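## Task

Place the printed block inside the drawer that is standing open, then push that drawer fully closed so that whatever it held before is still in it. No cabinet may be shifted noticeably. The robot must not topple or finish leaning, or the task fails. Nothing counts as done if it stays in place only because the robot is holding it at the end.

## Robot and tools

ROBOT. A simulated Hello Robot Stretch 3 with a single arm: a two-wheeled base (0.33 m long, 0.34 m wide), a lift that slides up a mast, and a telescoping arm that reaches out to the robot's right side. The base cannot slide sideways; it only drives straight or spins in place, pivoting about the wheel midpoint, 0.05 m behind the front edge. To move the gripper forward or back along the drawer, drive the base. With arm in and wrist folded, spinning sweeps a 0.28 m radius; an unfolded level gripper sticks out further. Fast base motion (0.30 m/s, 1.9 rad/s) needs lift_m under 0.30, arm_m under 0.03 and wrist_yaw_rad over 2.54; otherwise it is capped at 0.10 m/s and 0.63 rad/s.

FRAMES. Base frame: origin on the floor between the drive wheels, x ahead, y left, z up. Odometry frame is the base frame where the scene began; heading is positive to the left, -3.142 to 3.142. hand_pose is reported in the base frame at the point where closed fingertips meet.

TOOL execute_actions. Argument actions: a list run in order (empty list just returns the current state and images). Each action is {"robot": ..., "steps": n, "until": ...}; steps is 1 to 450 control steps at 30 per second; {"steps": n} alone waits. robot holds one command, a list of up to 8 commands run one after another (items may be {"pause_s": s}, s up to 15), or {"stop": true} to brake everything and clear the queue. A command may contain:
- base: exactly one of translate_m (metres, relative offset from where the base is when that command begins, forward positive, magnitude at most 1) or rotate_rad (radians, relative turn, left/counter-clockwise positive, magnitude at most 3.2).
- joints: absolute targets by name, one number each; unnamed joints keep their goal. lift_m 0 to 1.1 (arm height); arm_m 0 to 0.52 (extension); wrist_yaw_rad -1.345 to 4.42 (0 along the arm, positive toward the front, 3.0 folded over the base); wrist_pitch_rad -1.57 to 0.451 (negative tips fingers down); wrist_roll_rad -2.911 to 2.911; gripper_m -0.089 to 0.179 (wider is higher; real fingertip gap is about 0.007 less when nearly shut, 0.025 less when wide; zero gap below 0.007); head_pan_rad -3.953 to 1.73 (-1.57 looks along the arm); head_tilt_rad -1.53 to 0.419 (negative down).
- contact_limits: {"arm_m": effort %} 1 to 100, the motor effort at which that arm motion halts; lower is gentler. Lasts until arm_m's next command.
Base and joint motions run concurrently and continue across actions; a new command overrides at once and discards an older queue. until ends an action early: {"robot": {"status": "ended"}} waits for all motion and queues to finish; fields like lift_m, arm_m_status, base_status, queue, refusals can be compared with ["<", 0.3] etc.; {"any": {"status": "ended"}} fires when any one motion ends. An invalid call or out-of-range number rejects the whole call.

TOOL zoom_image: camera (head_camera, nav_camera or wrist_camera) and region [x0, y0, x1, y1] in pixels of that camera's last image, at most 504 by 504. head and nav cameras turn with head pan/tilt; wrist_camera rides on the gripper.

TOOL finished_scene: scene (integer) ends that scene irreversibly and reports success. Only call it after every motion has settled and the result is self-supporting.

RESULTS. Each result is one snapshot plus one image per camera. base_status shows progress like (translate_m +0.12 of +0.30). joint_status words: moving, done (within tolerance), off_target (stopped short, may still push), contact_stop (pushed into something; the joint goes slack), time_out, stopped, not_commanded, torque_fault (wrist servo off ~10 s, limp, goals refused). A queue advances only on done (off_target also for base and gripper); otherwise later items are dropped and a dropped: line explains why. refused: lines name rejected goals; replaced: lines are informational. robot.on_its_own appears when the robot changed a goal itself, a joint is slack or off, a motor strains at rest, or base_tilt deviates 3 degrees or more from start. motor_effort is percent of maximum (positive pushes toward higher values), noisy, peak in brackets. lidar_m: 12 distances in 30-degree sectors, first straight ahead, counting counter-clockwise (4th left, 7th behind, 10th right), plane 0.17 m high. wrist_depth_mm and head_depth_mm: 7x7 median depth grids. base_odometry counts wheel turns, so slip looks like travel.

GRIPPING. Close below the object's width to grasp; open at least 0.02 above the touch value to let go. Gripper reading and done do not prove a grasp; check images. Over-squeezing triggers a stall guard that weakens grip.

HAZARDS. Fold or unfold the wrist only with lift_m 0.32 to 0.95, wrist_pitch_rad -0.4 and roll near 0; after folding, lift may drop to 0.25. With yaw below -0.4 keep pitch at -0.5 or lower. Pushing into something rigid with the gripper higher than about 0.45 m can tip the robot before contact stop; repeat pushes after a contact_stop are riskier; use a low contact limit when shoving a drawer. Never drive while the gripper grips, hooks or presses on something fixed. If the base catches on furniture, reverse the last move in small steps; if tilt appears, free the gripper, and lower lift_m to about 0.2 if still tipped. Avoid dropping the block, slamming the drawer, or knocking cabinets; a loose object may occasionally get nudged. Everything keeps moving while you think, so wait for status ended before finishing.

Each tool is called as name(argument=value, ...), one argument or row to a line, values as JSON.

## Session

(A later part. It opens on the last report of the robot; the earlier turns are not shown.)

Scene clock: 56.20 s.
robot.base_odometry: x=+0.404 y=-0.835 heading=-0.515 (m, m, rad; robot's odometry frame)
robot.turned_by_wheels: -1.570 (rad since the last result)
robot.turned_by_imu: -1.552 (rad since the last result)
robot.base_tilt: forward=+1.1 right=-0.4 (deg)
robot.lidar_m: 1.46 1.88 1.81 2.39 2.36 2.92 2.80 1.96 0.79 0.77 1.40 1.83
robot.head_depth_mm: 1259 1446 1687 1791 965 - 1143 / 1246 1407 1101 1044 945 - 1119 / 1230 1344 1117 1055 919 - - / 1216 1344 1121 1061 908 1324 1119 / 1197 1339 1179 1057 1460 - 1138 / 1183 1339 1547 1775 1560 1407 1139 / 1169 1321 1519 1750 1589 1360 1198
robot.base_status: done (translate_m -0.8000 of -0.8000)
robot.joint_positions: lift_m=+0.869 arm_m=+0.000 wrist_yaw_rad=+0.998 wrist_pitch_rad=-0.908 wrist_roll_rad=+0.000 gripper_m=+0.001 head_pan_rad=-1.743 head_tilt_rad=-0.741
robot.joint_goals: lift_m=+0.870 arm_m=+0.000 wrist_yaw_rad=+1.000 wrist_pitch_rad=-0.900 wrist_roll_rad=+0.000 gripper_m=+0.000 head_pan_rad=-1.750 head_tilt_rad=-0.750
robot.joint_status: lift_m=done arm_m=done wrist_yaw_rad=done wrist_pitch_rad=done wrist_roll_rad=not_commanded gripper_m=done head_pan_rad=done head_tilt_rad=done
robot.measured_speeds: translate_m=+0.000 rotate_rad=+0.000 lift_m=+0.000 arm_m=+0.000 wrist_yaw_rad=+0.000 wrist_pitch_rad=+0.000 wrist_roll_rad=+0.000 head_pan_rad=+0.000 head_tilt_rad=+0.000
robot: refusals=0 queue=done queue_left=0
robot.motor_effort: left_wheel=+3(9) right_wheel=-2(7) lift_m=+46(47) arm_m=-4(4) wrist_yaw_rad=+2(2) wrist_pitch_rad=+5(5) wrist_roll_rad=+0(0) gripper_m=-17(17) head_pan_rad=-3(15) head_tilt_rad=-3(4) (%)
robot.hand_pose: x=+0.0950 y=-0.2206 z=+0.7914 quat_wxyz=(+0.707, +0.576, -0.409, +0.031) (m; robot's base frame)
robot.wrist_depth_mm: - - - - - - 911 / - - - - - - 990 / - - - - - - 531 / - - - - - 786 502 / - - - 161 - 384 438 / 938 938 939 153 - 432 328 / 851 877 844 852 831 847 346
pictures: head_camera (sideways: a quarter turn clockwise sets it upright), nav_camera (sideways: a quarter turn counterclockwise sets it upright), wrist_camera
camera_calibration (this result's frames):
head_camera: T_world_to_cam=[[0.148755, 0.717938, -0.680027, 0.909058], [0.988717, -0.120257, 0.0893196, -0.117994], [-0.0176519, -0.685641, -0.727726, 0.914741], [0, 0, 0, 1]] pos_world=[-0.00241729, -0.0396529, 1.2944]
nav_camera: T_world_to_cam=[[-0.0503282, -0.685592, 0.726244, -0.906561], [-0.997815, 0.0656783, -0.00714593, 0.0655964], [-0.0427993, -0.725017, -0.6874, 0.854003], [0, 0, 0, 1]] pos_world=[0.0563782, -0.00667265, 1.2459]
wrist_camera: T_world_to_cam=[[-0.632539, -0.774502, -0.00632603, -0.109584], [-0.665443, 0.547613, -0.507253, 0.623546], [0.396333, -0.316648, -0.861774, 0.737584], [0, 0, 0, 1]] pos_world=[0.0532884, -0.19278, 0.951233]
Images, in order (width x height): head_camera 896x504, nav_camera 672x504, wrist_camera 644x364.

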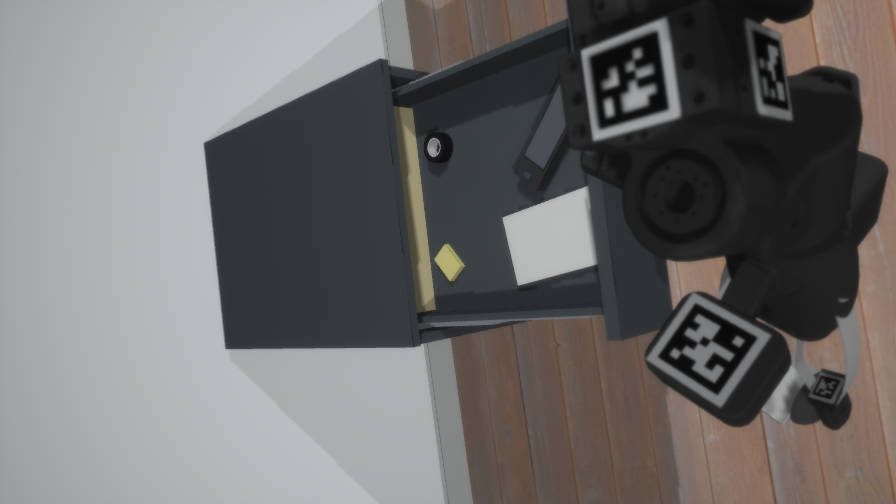

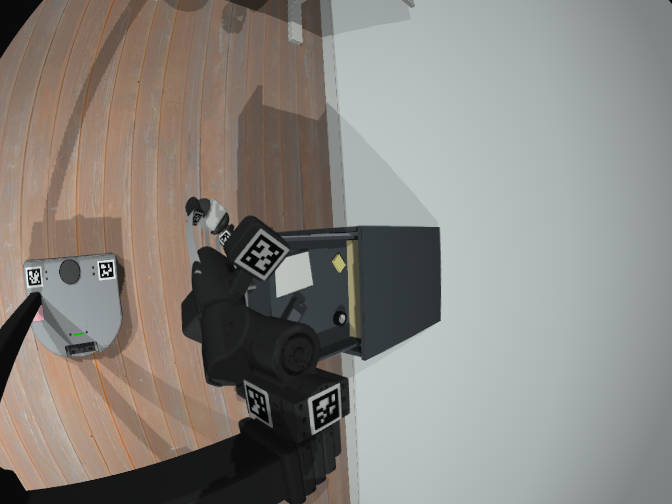

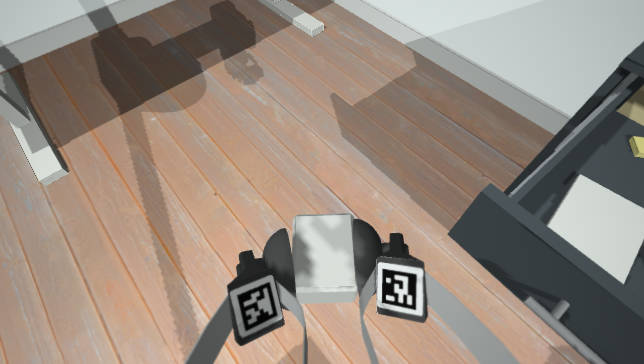

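execute_actions(
  actions=[
    {"robot":[{"base":{"translate_m":-0.06},"joints":{"wrist_yaw_rad":0,"arm_m":0.39,"lift_m":0.8}},{"joints":{"lift_m":0.7}}],"steps":450,"until":{"robot":{"status":"ended"}}},
  ],
)

Scene clock: 62.10 s.
robot.base_odometry: x=+0.352 y=-0.805 heading=-0.515 (m, m, rad; robot's odometry frame)
robot.turned_by_wheels: +0.000 (rad since the last result)
robot.turned_by_imu: -0.001 (rad since the last result)
robot.base_tilt: forward=+1.2 right=-0.4 (deg)
robot.lidar_m: 1.52 1.87 1.85 2.39 2.36 2.86 2.75 1.96 0.80 0.77 1.41 1.88
robot.head_depth_mm: 1263 1446 1684 1790 1504 1350 - / 1252 1419 1601 1709 - 1298 1150 / 1233 1353 1148 1027 884 1304 1170 / 1217 1337 1161 1016 905 1288 1176 / 1200 1339 1135 1038 908 1299 1182 / 1182 1342 1466 1739 1556 1322 1188 / 1168 1324 1513 1749 1588 1362 1198
robot.base_status: done (translate_m -0.0600 of -0.0600)
robot.joint_positions: lift_m=+0.701 arm_m=+0.390 wrist_yaw_rad=+0.000 wrist_pitch_rad=-0.908 wrist_roll_rad=+0.000 gripper_m=+0.001 head_pan_rad=-1.743 head_tilt_rad=-0.741
robot.joint_goals: lift_m=+0.700 arm_m=+0.390 wrist_yaw_rad=+0.000 wrist_pitch_rad=-0.900 wrist_roll_rad=+0.000 gripper_m=+0.000 head_pan_rad=-1.750 head_tilt_rad=-0.750
robot.joint_status: lift_m=done arm_m=done wrist_yaw_rad=done wrist_pitch_rad=done wrist_roll_rad=not_commanded gripper_m=done head_pan_rad=done head_tilt_rad=done
robot.measured_speeds: translate_m=+0.000 rotate_rad=+0.000 lift_m=+0.000 arm_m=+0.000 wrist_yaw_rad=+0.000 wrist_pitch_rad=+0.000 wrist_roll_rad=+0.000 head_pan_rad=+0.000 head_tilt_rad=+0.000
robot: refusals=0 queue=done queue_left=0
robot.motor_effort: left_wheel=+3(4) right_wheel=-2(7) lift_m=+20(46) arm_m=+4(4) wrist_yaw_rad=+0(1) wrist_pitch_rad=+5(5) wrist_roll_rad=+0(0) gripper_m=-16(17) head_pan_rad=-4(4) head_tilt_rad=-3(3) (%)
robot.hand_pose: x=-0.0215 y=-0.6733 z=+0.6224 quat_wxyz=(+0.636, +0.311, -0.635, -0.310) (m; robot's base frame)
robot.wrist_depth_mm: 676 237 233 232 229 225 223 / 219 206 204 202 205 206 206 / 235 202 317 325 326 326 276 / 936 269 298 305 299 296 254 / 836 257 278 161 283 276 247 / 783 228 256 153 - 252 246 / 713 220 224 229 235 233 233
pictures: head_camera (sideways: a quarter turn clockwise sets it upright), nav_camera (sideways: a quarter turn counterclockwise sets it upright), wrist_camera
camera_calibration (this result's frames):
head_camera: T_world_to_cam=[[0.148953, 0.717897, -0.680027, 0.909057], [0.988683, -0.120529, 0.0893196, -0.117994], [-0.0178406, -0.685636, -0.727726, 0.914742], [0, 0, 0, 1]] pos_world=[-0.00242819, -0.0396505, 1.2944]
nav_camera: T_world_to_cam=[[-0.0505168, -0.685578, 0.726244, -0.90656], [-0.997797, 0.0659528, -0.00714593, 0.0655963], [-0.0429987, -0.725005, -0.6874, 0.854005], [0, 0, 0, 1]] pos_world=[0.0563764, -0.00668648, 1.2459]
wrist_camera: T_world_to_cam=[[-0.993796, 0.111037, -0.00628795, 0.0534182], [0.0988807, 0.856292, -0.506939, 0.932258], [-0.0509044, -0.504416, -0.861959, 0.358844], [0, 0, 0, 1]] pos_world=[-0.0208288, -0.623209, 0.782242]
Images, in order (width x height): head_camera 896x504, nav_camera 672x504, wrist_camera 644x364.

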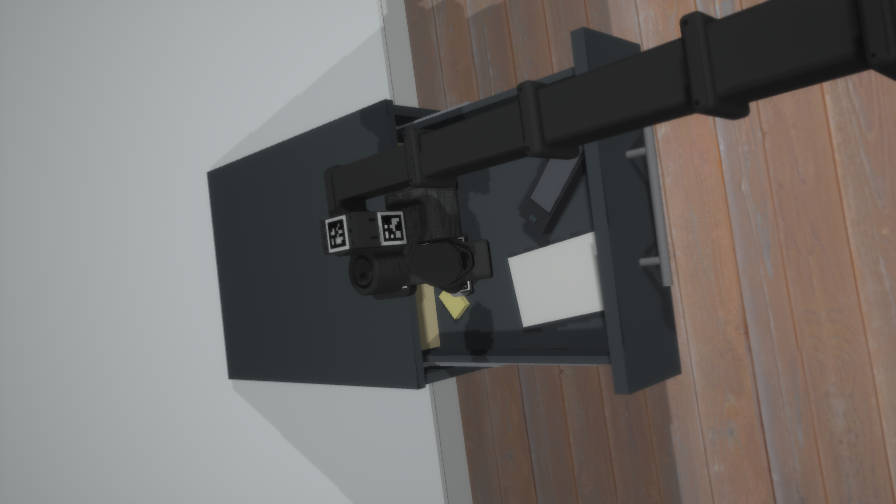

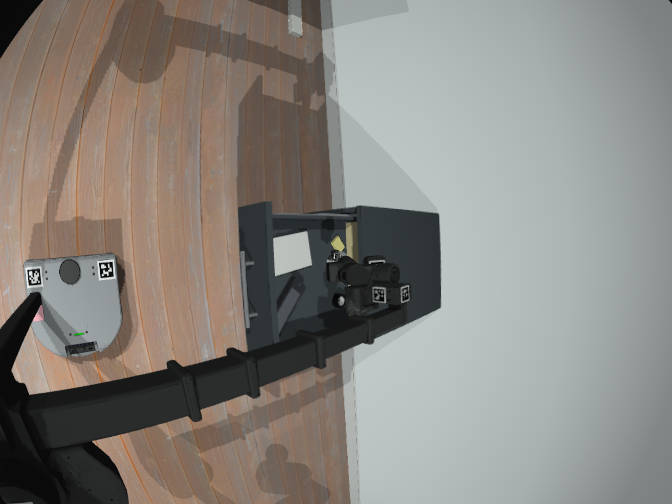

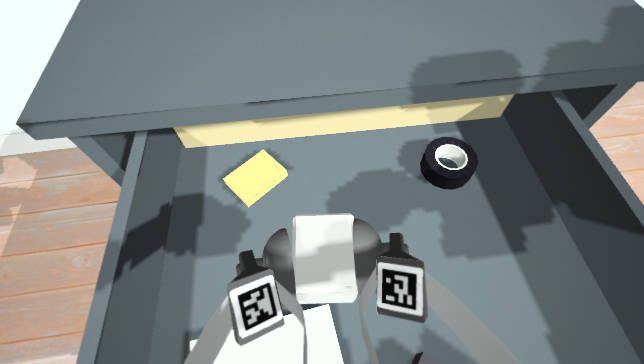

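execute_actions(
  actions=[
    {"robot":[{"joints":{"lift_m":0.626}},{"joints":{"gripper_m":0.065}},{"joints":{"lift_m":0.76}},{"joints":{"arm_m":0,"gripper_m":0.0,"wrist_pitch_rad":-0.6}},{"joints":{"lift_m":0.635}}],"steps":450,"until":{"robot":{"status":"ended"}}},
  ],
)

Scene clock: 72.70 s.
robot.base_odometry: x=+0.352 y=-0.805 heading=-0.515 (m, m, rad; robot's odometry frame)
robot.turned_by_wheels: +0.000 (rad since the last result)
robot.turned_by_imu: -0.001 (rad since the last result)
robot.base_tilt: forward=+1.1 right=-0.5 (deg)
robot.lidar_m: 1.52 1.87 1.86 2.39 2.36 2.86 2.74 1.96 0.80 0.77 1.41 1.88
robot.head_depth_mm: 1263 1450 1686 1790 1480 1309 1214 / 1248 1423 1598 1079 870 1322 - / 1233 1357 1110 1055 898 1317 - / 1215 1342 1119 1055 910 1296 1169 / 1194 1341 1132 1039 910 1292 1189 / 1188 1343 1476 1729 1564 1330 1188 / 1178 1317 1523 1744 1576 1356 1198
robot.base_status: done (translate_m -0.0600 of -0.0600)
robot.joint_positions: lift_m=+0.636 arm_m=+0.000 wrist_yaw_rad=+0.000 wrist_pitch_rad=-0.618 wrist_roll_rad=+0.000 gripper_m=+0.000 head_pan_rad=-1.743 head_tilt_rad=-0.741
robot.joint_goals: lift_m=+0.635 arm_m=+0.000 wrist_yaw_rad=+0.000 wrist_pitch_rad=-0.600 wrist_roll_rad=+0.000 gripper_m=+0.000 head_pan_rad=-1.750 head_tilt_rad=-0.750
robot.joint_status: lift_m=done arm_m=done wrist_yaw_rad=done wrist_pitch_rad=done wrist_roll_rad=not_commanded gripper_m=done head_pan_rad=done head_tilt_rad=done
robot.measured_speeds: translate_m=+0.000 rotate_rad=+0.000 lift_m=+0.000 arm_m=+0.000 wrist_yaw_rad=+0.000 wrist_pitch_rad=+0.000 wrist_roll_rad=+0.000 head_pan_rad=+0.000 head_tilt_rad=+0.000
robot: refusals=0 queue=done queue_left=0
robot.motor_effort: left_wheel=+2(2) right_wheel=-2(2) lift_m=+20(48) arm_m=-4(6) wrist_yaw_rad=+0(0) wrist_pitch_rad=+11(12) wrist_roll_rad=+0(0) gripper_m=-2(99) head_pan_rad=-3(4) head_tilt_rad=-3(3) (%)
robot.hand_pose: x=-0.0215 y=-0.3401 z=+0.6061 quat_wxyz=(+0.674, +0.215, -0.673, -0.215) (m; robot's base frame)
robot.wrist_depth_mm: 908 979 552 589 570 - - / - - 514 535 490 - - / - 236 233 235 240 246 256 / - 244 252 264 265 280 - / - 294 290 244 826 883 902 / 844 822 851 - 809 788 771 / 762 747 742 726 712 708 700
pictures: head_camera (sideways: a quarter turn clockwise sets it upright), nav_camera (sideways: a quarter turn counterclockwise sets it upright), wrist_camera
camera_calibration (this result's frames):
head_camera: T_world_to_cam=[[0.148953, 0.717897, -0.680027, 0.909057], [0.988683, -0.120529, 0.0893196, -0.117994], [-0.017841, -0.685636, -0.727726, 0.914742], [0, 0, 0, 1]] pos_world=[-0.00242822, -0.0396505, 1.2944]
nav_camera: T_world_to_cam=[[-0.0505172, -0.685578, 0.726244, -0.90656], [-0.997797, 0.0659534, -0.00714591, 0.0655962], [-0.0429992, -0.725005, -0.6874, 0.854004], [0, 0, 0, 1]] pos_world=[0.0563764, -0.00668652, 1.2459]
wrist_camera: T_world_to_cam=[[-0.993819, 0.104339, -0.0379185, 0.0332807], [0.0987878, 0.675335, -0.730865, 0.712904], [-0.0506501, -0.730093, -0.681468, 0.326768], [0, 0, 0, 1]] pos_world=[-0.0208004, -0.24635, 0.744981]
Images, in order (width x height): head_camera 896x504, nav_camera 672x504, wrist_camera 644x364.

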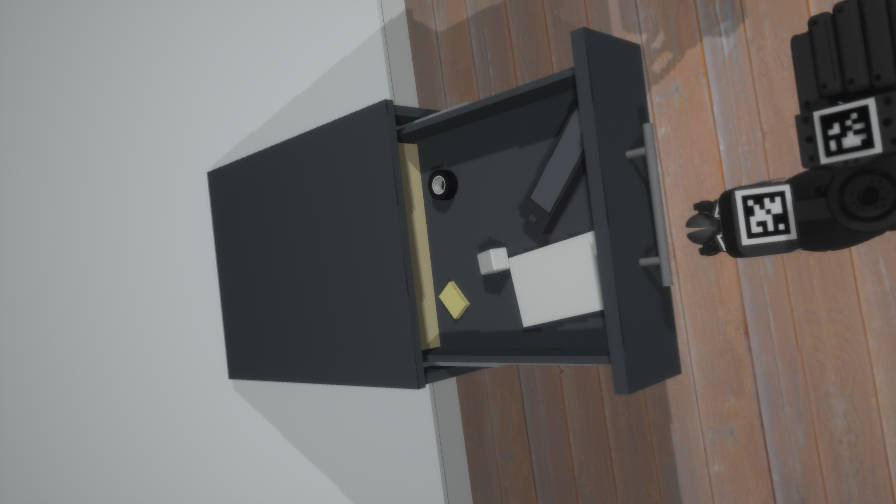

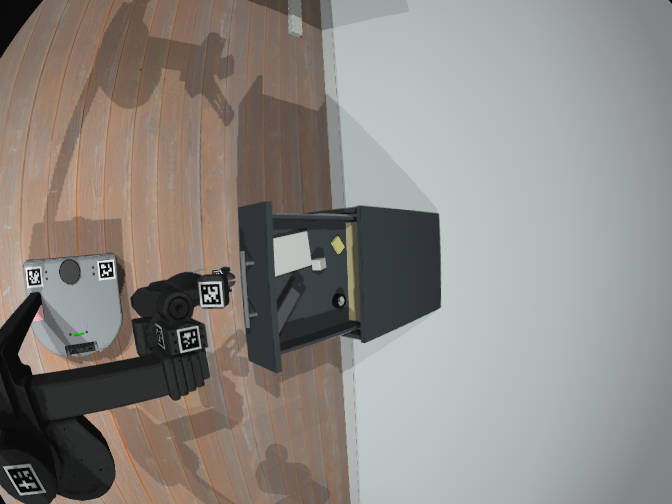

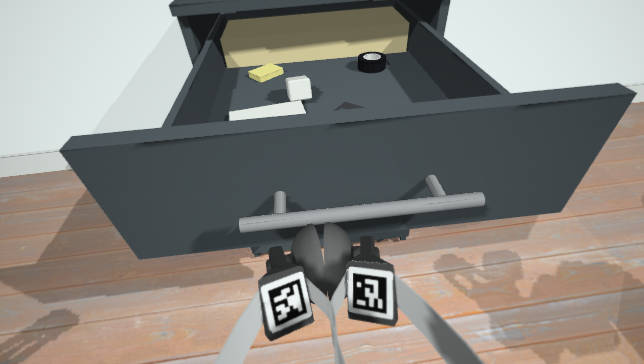

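execute_actions(
  actions=[
    {"robot":[{"joints":{"arm_m":0.08}},{"joints":{"arm_m":0.385},"contact_limits":{"arm_m":25}}],"steps":450,"until":{"robot":{"status":"ended"}}},
  ],
)

execute_actions(
  actions=[
    {"robot":{"joints":{"arm_m":0.42},"contact_limits":{"arm_m":25}},"steps":450,"until":{"robot":{"status":"ended"}}},
  ],
)

Scene clock: 77.87 s.
robot.base_odometry: x=+0.352 y=-0.805 heading=-0.515 (m, m, rad; robot's odometry frame)
robot.turned_by_wheels: +0.000 (rad since the last result)
robot.turned_by_imu: -0.001 (rad since the last result)
robot.base_tilt: forward=+1.1 right=-0.4 (deg)
robot.lidar_m: 1.52 1.87 1.85 2.39 2.37 2.86 2.75 1.96 0.79 0.77 1.41 1.88
robot.head_depth_mm: 1264 1445 1685 1787 1514 1339 - / 1248 1422 1595 1673 1554 - 1149 / 1227 1356 1108 - 1313 1319 1168 / 1214 1345 1121 - 1295 1329 1171 / 1203 1339 1139 1016 1279 1345 1179 / 1188 1342 1479 1711 1568 1354 1193 / 1175 1323 1513 1754 1582 1354 1194
robot.base_status: done (translate_m -0.0600 of -0.0600)
robot.joint_positions: lift_m=+0.636 arm_m=+0.385 wrist_yaw_rad=-0.002 wrist_pitch_rad=-0.619 wrist_roll_rad=+0.000 gripper_m=+0.000 head_pan_rad=-1.743 head_tilt_rad=-0.741
robot.joint_goals: lift_m=+0.635 arm_m=+0.385 wrist_yaw_rad=+0.000 wrist_pitch_rad=-0.600 wrist_roll_rad=+0.000 gripper_m=+0.000 head_pan_rad=-1.750 head_tilt_rad=-0.750
robot.joint_status: lift_m=done arm_m=done wrist_yaw_rad=done wrist_pitch_rad=done wrist_roll_rad=not_commanded gripper_m=done head_pan_rad=done head_tilt_rad=done
robot.measured_speeds: translate_m=+0.000 rotate_rad=+0.000 lift_m=+0.000 arm_m=+0.000 wrist_yaw_rad=+0.000 wrist_pitch_rad=+0.000 wrist_roll_rad=+0.000 head_pan_rad=+0.000 head_tilt_rad=+0.000
robot: refusals=0 queue=done queue_left=0
robot.motor_effort: left_wheel=+2(2) right_wheel=-2(2) lift_m=+20(20) arm_m=+3(7) wrist_yaw_rad=+1(4) wrist_pitch_rad=+11(15) wrist_roll_rad=+0(0) gripper_m=-2(2) head_pan_rad=-4(3) head_tilt_rad=-3(3) (%)
robot.contact_limits: arm_m 25 (drawing in: default 31, maximum 50; extending or still: default 41, maximum 67)
robot.hand_pose: x=-0.0220 y=-0.7244 z=+0.6059 quat_wxyz=(+0.673, +0.215, -0.673, -0.217) (m; robot's base frame)
robot.wrist_depth_mm: 628 604 351 329 315 300 745 / 671 255 247 238 229 221 215 / 213 196 191 185 180 182 184 / 174 174 178 182 187 195 203 / 193 193 200 203 218 227 245 / 837 228 234 - 244 291 734 / 758 712 304 316 328 363 689
pictures: head_camera (sideways: a quarter turn clockwise sets it upright), nav_camera (sideways: a quarter turn counterclockwise sets it upright), wrist_camera
camera_calibration (this result's frames):
head_camera: T_world_to_cam=[[0.148968, 0.717978, -0.679938, 0.90894], [0.988681, -0.120541, 0.0893258, -0.118002], [-0.0178263, -0.685549, -0.727809, 0.91485], [0, 0, 0, 1]] pos_world=[-0.00242809, -0.0396496, 1.2944]
nav_camera: T_world_to_cam=[[-0.0505329, -0.685666, 0.726161, -0.906451], [-0.997797, 0.065955, -0.00715886, 0.0656131], [-0.0429853, -0.724923, -0.687488, 0.854119], [0, 0, 0, 1]] pos_world=[0.0563776, -0.00667983, 1.2459]
wrist_camera: T_world_to_cam=[[-0.993536, 0.107044, -0.0377836, 0.0747312], [0.100595, 0.676005, -0.729999, 0.972277], [-0.0526004, -0.729081, -0.682403, 0.0472839], [0, 0, 0, 1]] pos_world=[-0.0210707, -0.63079, 0.744851]
Images, in order (width x height): head_camera 896x504, nav_camera 672x504, wrist_camera 644x364.

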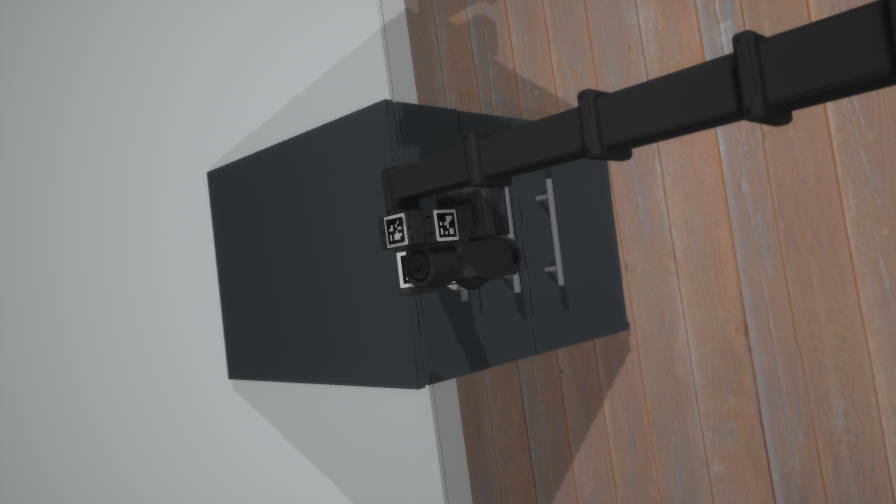

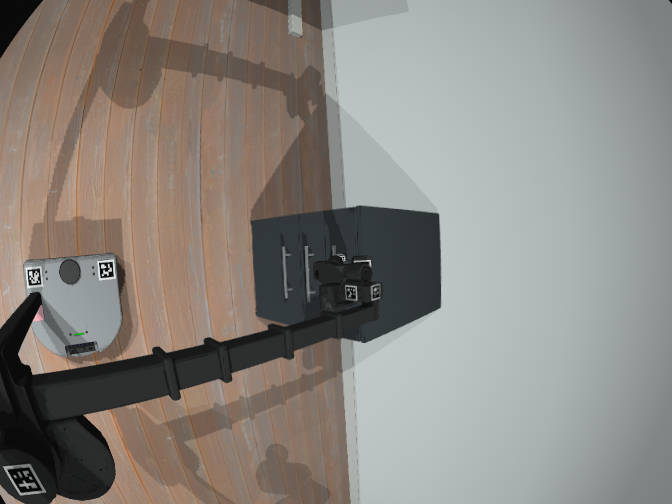

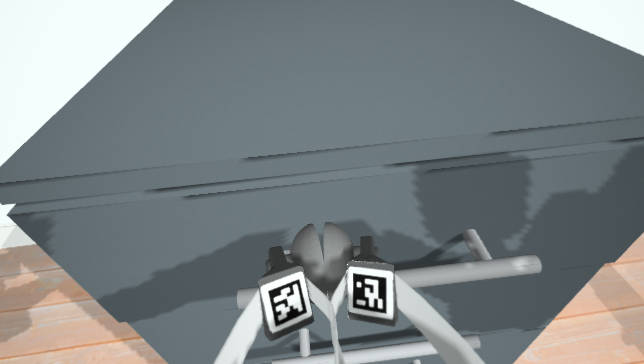

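Scene clock: 79.10 s.
robot.base_odometry: x=+0.352 y=-0.805 heading=-0.515 (m, m, rad; robot's odometry frame)
robot.turned_by_wheels: +0.000 (rad since the last result)
robot.turned_by_imu: +0.000 (rad since the last result)
robot.base_tilt: forward=+1.1 right=-0.6 (deg)
robot.lidar_m: 1.52 1.88 1.85 2.39 2.36 2.86 2.75 1.97 0.80 0.77 1.41 1.88
robot.head_depth_mm: 1267 1444 1689 1794 1506 1336 - / 1257 1438 1593 1655 1561 - 1142 / 1232 1361 1113 1073 1317 1328 1172 / 1215 1352 1132 - 1292 1332 1176 / 1200 1341 1135 1030 1272 1347 1187 / 1186 1342 1465 1737 1581 1349 1190 / 1174 1325 1516 1751 1581 1362 1192
robot.base_status: done (translate_m -0.0600 of -0.0600)
robot.joint_positions: lift_m=+0.636 arm_m=+0.419 wrist_yaw_rad=-0.002 wrist_pitch_rad=-0.652 wrist_roll_rad=+0.000 gripper_m=+0.000 head_pan_rad=-1.743 head_tilt_rad=-0.741
robot.joint_goals: lift_m=+0.635 arm_m=+0.420 wrist_yaw_rad=+0.000 wrist_pitch_rad=-0.600 wrist_roll_rad=+0.000 gripper_m=+0.000 head_pan_rad=-1.750 head_tilt_rad=-0.750
robot.joint_status: lift_m=done arm_m=done wrist_yaw_rad=done wrist_pitch_rad=done wrist_roll_rad=not_commanded gripper_m=done head_pan_rad=done head_tilt_rad=done
robot.measured_speeds: translate_m=+0.000 rotate_rad=+0.000 lift_m=+0.000 arm_m=+0.000 wrist_yaw_rad=+0.000 wrist_pitch_rad=+0.000 wrist_roll_rad=+0.000 head_pan_rad=+0.000 head_tilt_rad=+0.000
robot: refusals=0 queue=done queue_left=0
robot.motor_effort: left_wheel=+0(2) right_wheel=+0(2) lift_m=+21(20) arm_m=+14(14) wrist_yaw_rad=+2(2) wrist_pitch_rad=+30(31) wrist_roll_rad=+0(0) gripper_m=-1(3) head_pan_rad=-3(4) head_tilt_rad=-3(3) (%)
robot.contact_limits: arm_m 25 (drawing in: default 31, maximum 50; extending or still: default 41, maximum 67)
robot.hand_pose: x=-0.0219 y=-0.7531 z=+0.5997 quat_wxyz=(+0.670, +0.226, -0.670, -0.227) (m; robot's base frame)
robot.wrist_depth_mm: 601 342 304 289 279 268 260 / 640 232 224 217 209 202 197 / 186 181 176 172 168 163 160 / 152 150 150 152 154 162 167 / 154 160 166 168 181 192 203 / 191 190 199 - 210 194 255 / 727 238 251 280 293 309 661
pictures: head_camera (sideways: a quarter turn clockwise sets it upright), nav_camera (sideways: a quarter turn counterclockwise sets it upright), wrist_camera
camera_calibration (this result's frames):
head_camera: T_world_to_cam=[[0.148988, 0.718055, -0.679853, 0.908829], [0.988678, -0.12056, 0.0893317, -0.11801], [-0.0178183, -0.685465, -0.727887, 0.914952], [0, 0, 0, 1]] pos_world=[-0.00242832, -0.0396487, 1.29439]
nav_camera: T_world_to_cam=[[-0.0505539, -0.685748, 0.726081, -0.906348], [-0.997796, 0.0659653, -0.00717118, 0.0656291], [-0.0429786, -0.724843, -0.687572, 0.854228], [0, 0, 0, 1]] pos_world=[0.0563786, -0.0066739, 1.2459]
wrist_camera: T_world_to_cam=[[-0.993575, 0.107831, -0.0343658, 0.0761954], [0.100377, 0.699341, -0.707705, 0.991333], [-0.0522793, -0.706608, -0.705672, 0.0530009], [0, 0, 0, 1]] pos_world=[-0.02103, -0.664046, 0.741591]
Images, in order (width x height): head_camera 896x504, nav_camera 672x504, wrist_camera 644x364.

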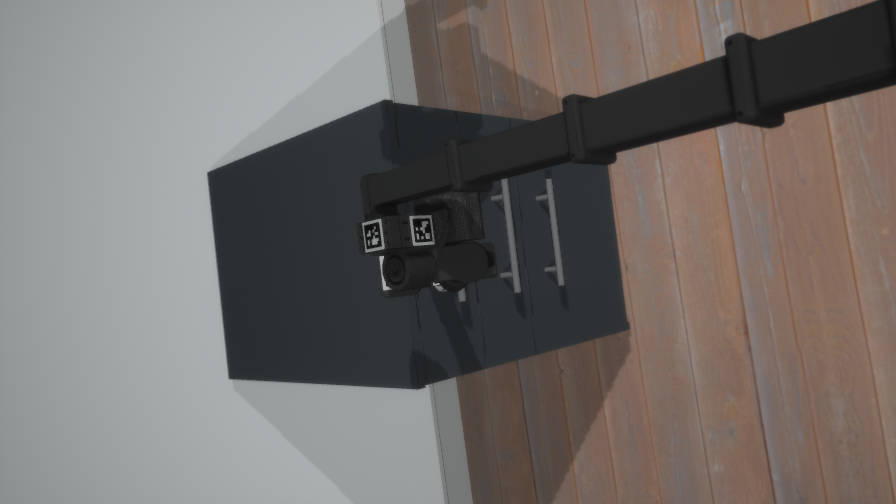

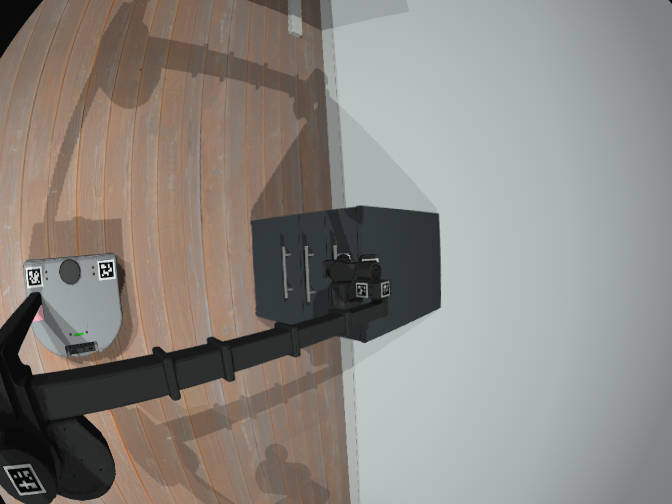

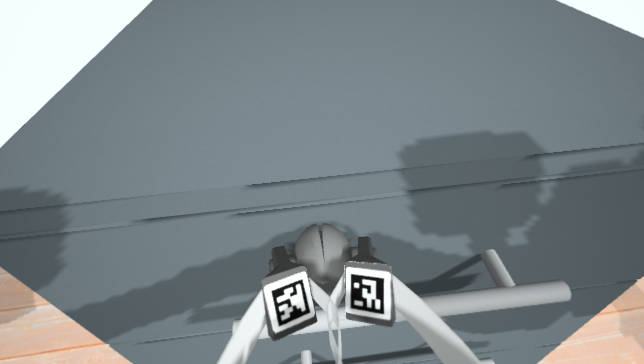

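execute_actions(
  actions=[
    {"robot":{"joints":{"arm_m":0.385,"lift_m":0.66}},"steps":450,"until":{"robot":{"status":"ended"}}},
  ],
)

finished_scene(
  scene=1,
)

Scene clock: 80.33 s.
robot.base_odometry: x=+0.352 y=-0.805 heading=-0.515 (m, m, rad; robot's odometry frame)
robot.turned_by_wheels: +0.000 (rad since the last result)
robot.turned_by_imu: +0.000 (rad since the last result)
robot.base_tilt: forward=+1.1 right=-0.5 (deg)
robot.lidar_m: 1.53 1.88 1.85 2.39 2.36 2.87 2.74 1.97 0.80 0.77 1.41 1.88
robot.head_depth_mm: 1269 1448 1692 1797 1508 1331 - / 1252 1430 1582 1671 1590 1299 1145 / 1227 1352 1117 - 1315 1325 1172 / 1220 1341 1121 - 1289 1337 1181 / 1198 1333 1137 1031 1276 1336 1182 / 1189 1336 1480 1726 1567 1350 1185 / 1173 1321 1526 1749 1574 1363 1198
robot.base_status: done (translate_m -0.0600 of -0.0600)
robot.joint_positions: lift_m=+0.659 arm_m=+0.385 wrist_yaw_rad=-0.002 wrist_pitch_rad=-0.619 wrist_roll_rad=+0.000 gripper_m=+0.000 head_pan_rad=-1.743 head_tilt_rad=-0.741
robot.joint_goals: lift_m=+0.660 arm_m=+0.385 wrist_yaw_rad=+0.000 wrist_pitch_rad=-0.600 wrist_roll_rad=+0.000 gripper_m=+0.000 head_pan_rad=-1.750 head_tilt_rad=-0.750
robot.joint_status: lift_m=done arm_m=done wrist_yaw_rad=done wrist_pitch_rad=done wrist_roll_rad=not_commanded gripper_m=done head_pan_rad=done head_tilt_rad=done
robot.measured_speeds: translate_m=+0.000 rotate_rad=+0.000 lift_m=+0.000 arm_m=+0.000 wrist_yaw_rad=+0.000 wrist_pitch_rad=+0.000 wrist_roll_rad=+0.000 head_pan_rad=+0.000 head_tilt_rad=+0.000
robot: refusals=0 queue=done queue_left=0
robot.motor_effort: left_wheel=+3(1) right_wheel=-2(1) lift_m=+47(50) arm_m=-4(14) wrist_yaw_rad=+1(2) wrist_pitch_rad=+11(30) wrist_roll_rad=+0(0) gripper_m=-2(2) head_pan_rad=-4(5) head_tilt_rad=-4(4) (%)
robot.hand_pose: x=-0.0219 y=-0.7250 z=+0.6299 quat_wxyz=(+0.674, +0.215, -0.673, -0.216) (m; robot's base frame)
robot.wrist_depth_mm: 618 644 431 413 389 403 772 / 679 353 308 297 283 274 280 / 761 242 237 230 225 218 210 / 217 197 193 195 196 201 209 / 200 198 207 209 225 236 250 / 885 235 245 - 256 280 760 / 751 721 303 331 324 368 717
pictures: head_camera (sideways: a quarter turn clockwise sets it upright), nav_camera (sideways: a quarter turn counterclockwise sets it upright), wrist_camera
camera_calibration (this result's frames):
head_camera: T_world_to_cam=[[0.148988, 0.718055, -0.679853, 0.90883], [0.988678, -0.12056, 0.0893317, -0.11801], [-0.0178182, -0.685465, -0.727887, 0.914952], [0, 0, 0, 1]] pos_world=[-0.00242831, -0.0396487, 1.29439]
nav_camera: T_world_to_cam=[[-0.0505537, -0.685748, 0.726081, -0.906348], [-0.997796, 0.0659651, -0.00717117, 0.0656291], [-0.0429784, -0.724844, -0.687572, 0.854228], [0, 0, 0, 1]] pos_world=[0.0563786, -0.00667389, 1.2459]
wrist_camera: T_world_to_cam=[[-0.993599, 0.106443, -0.0378387, 0.0754157], [0.100199, 0.675681, -0.730353, 0.990215], [-0.0521742, -0.729469, -0.682021, 0.0627452], [0, 0, 0, 1]] pos_world=[-0.0210115, -0.631326, 0.768854]
Images, in order (width x height): head_camera 896x504, nav_camera 672x504, wrist_camera 644x364.

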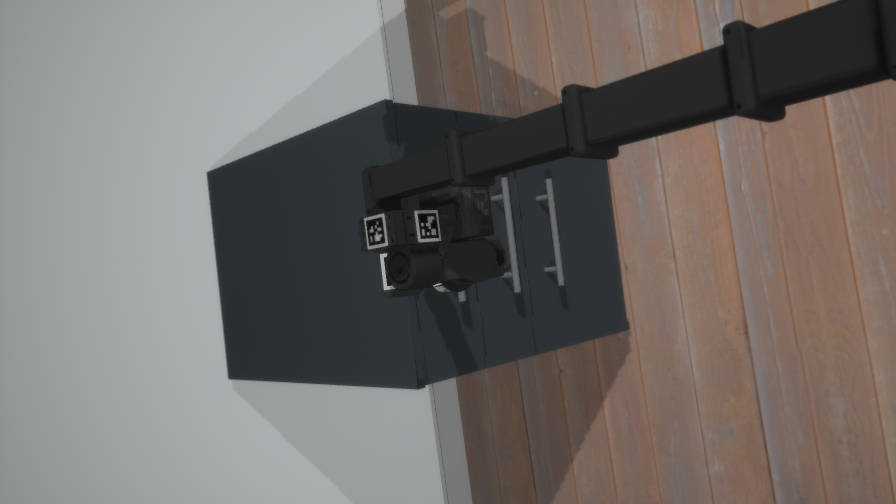

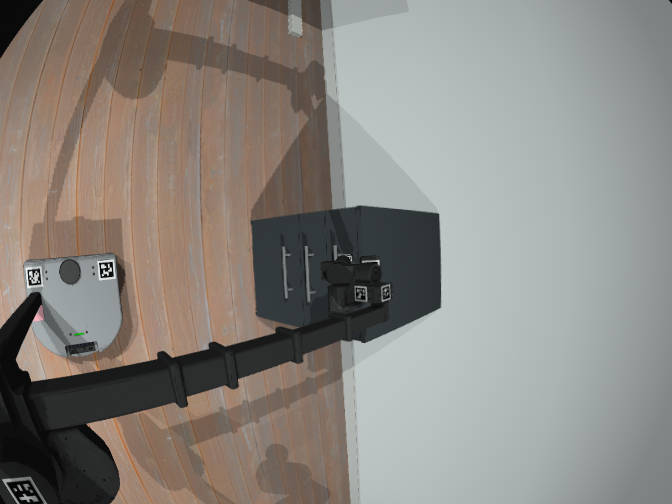

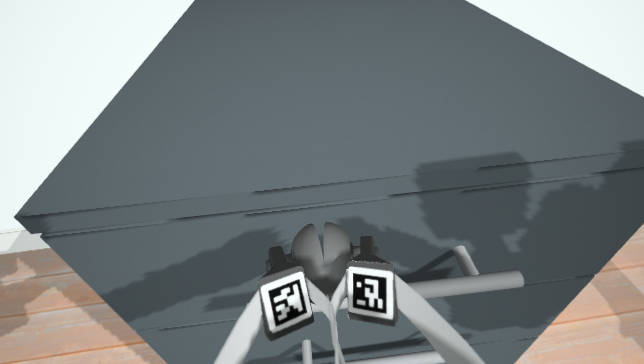

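The scene is finished: the task was done.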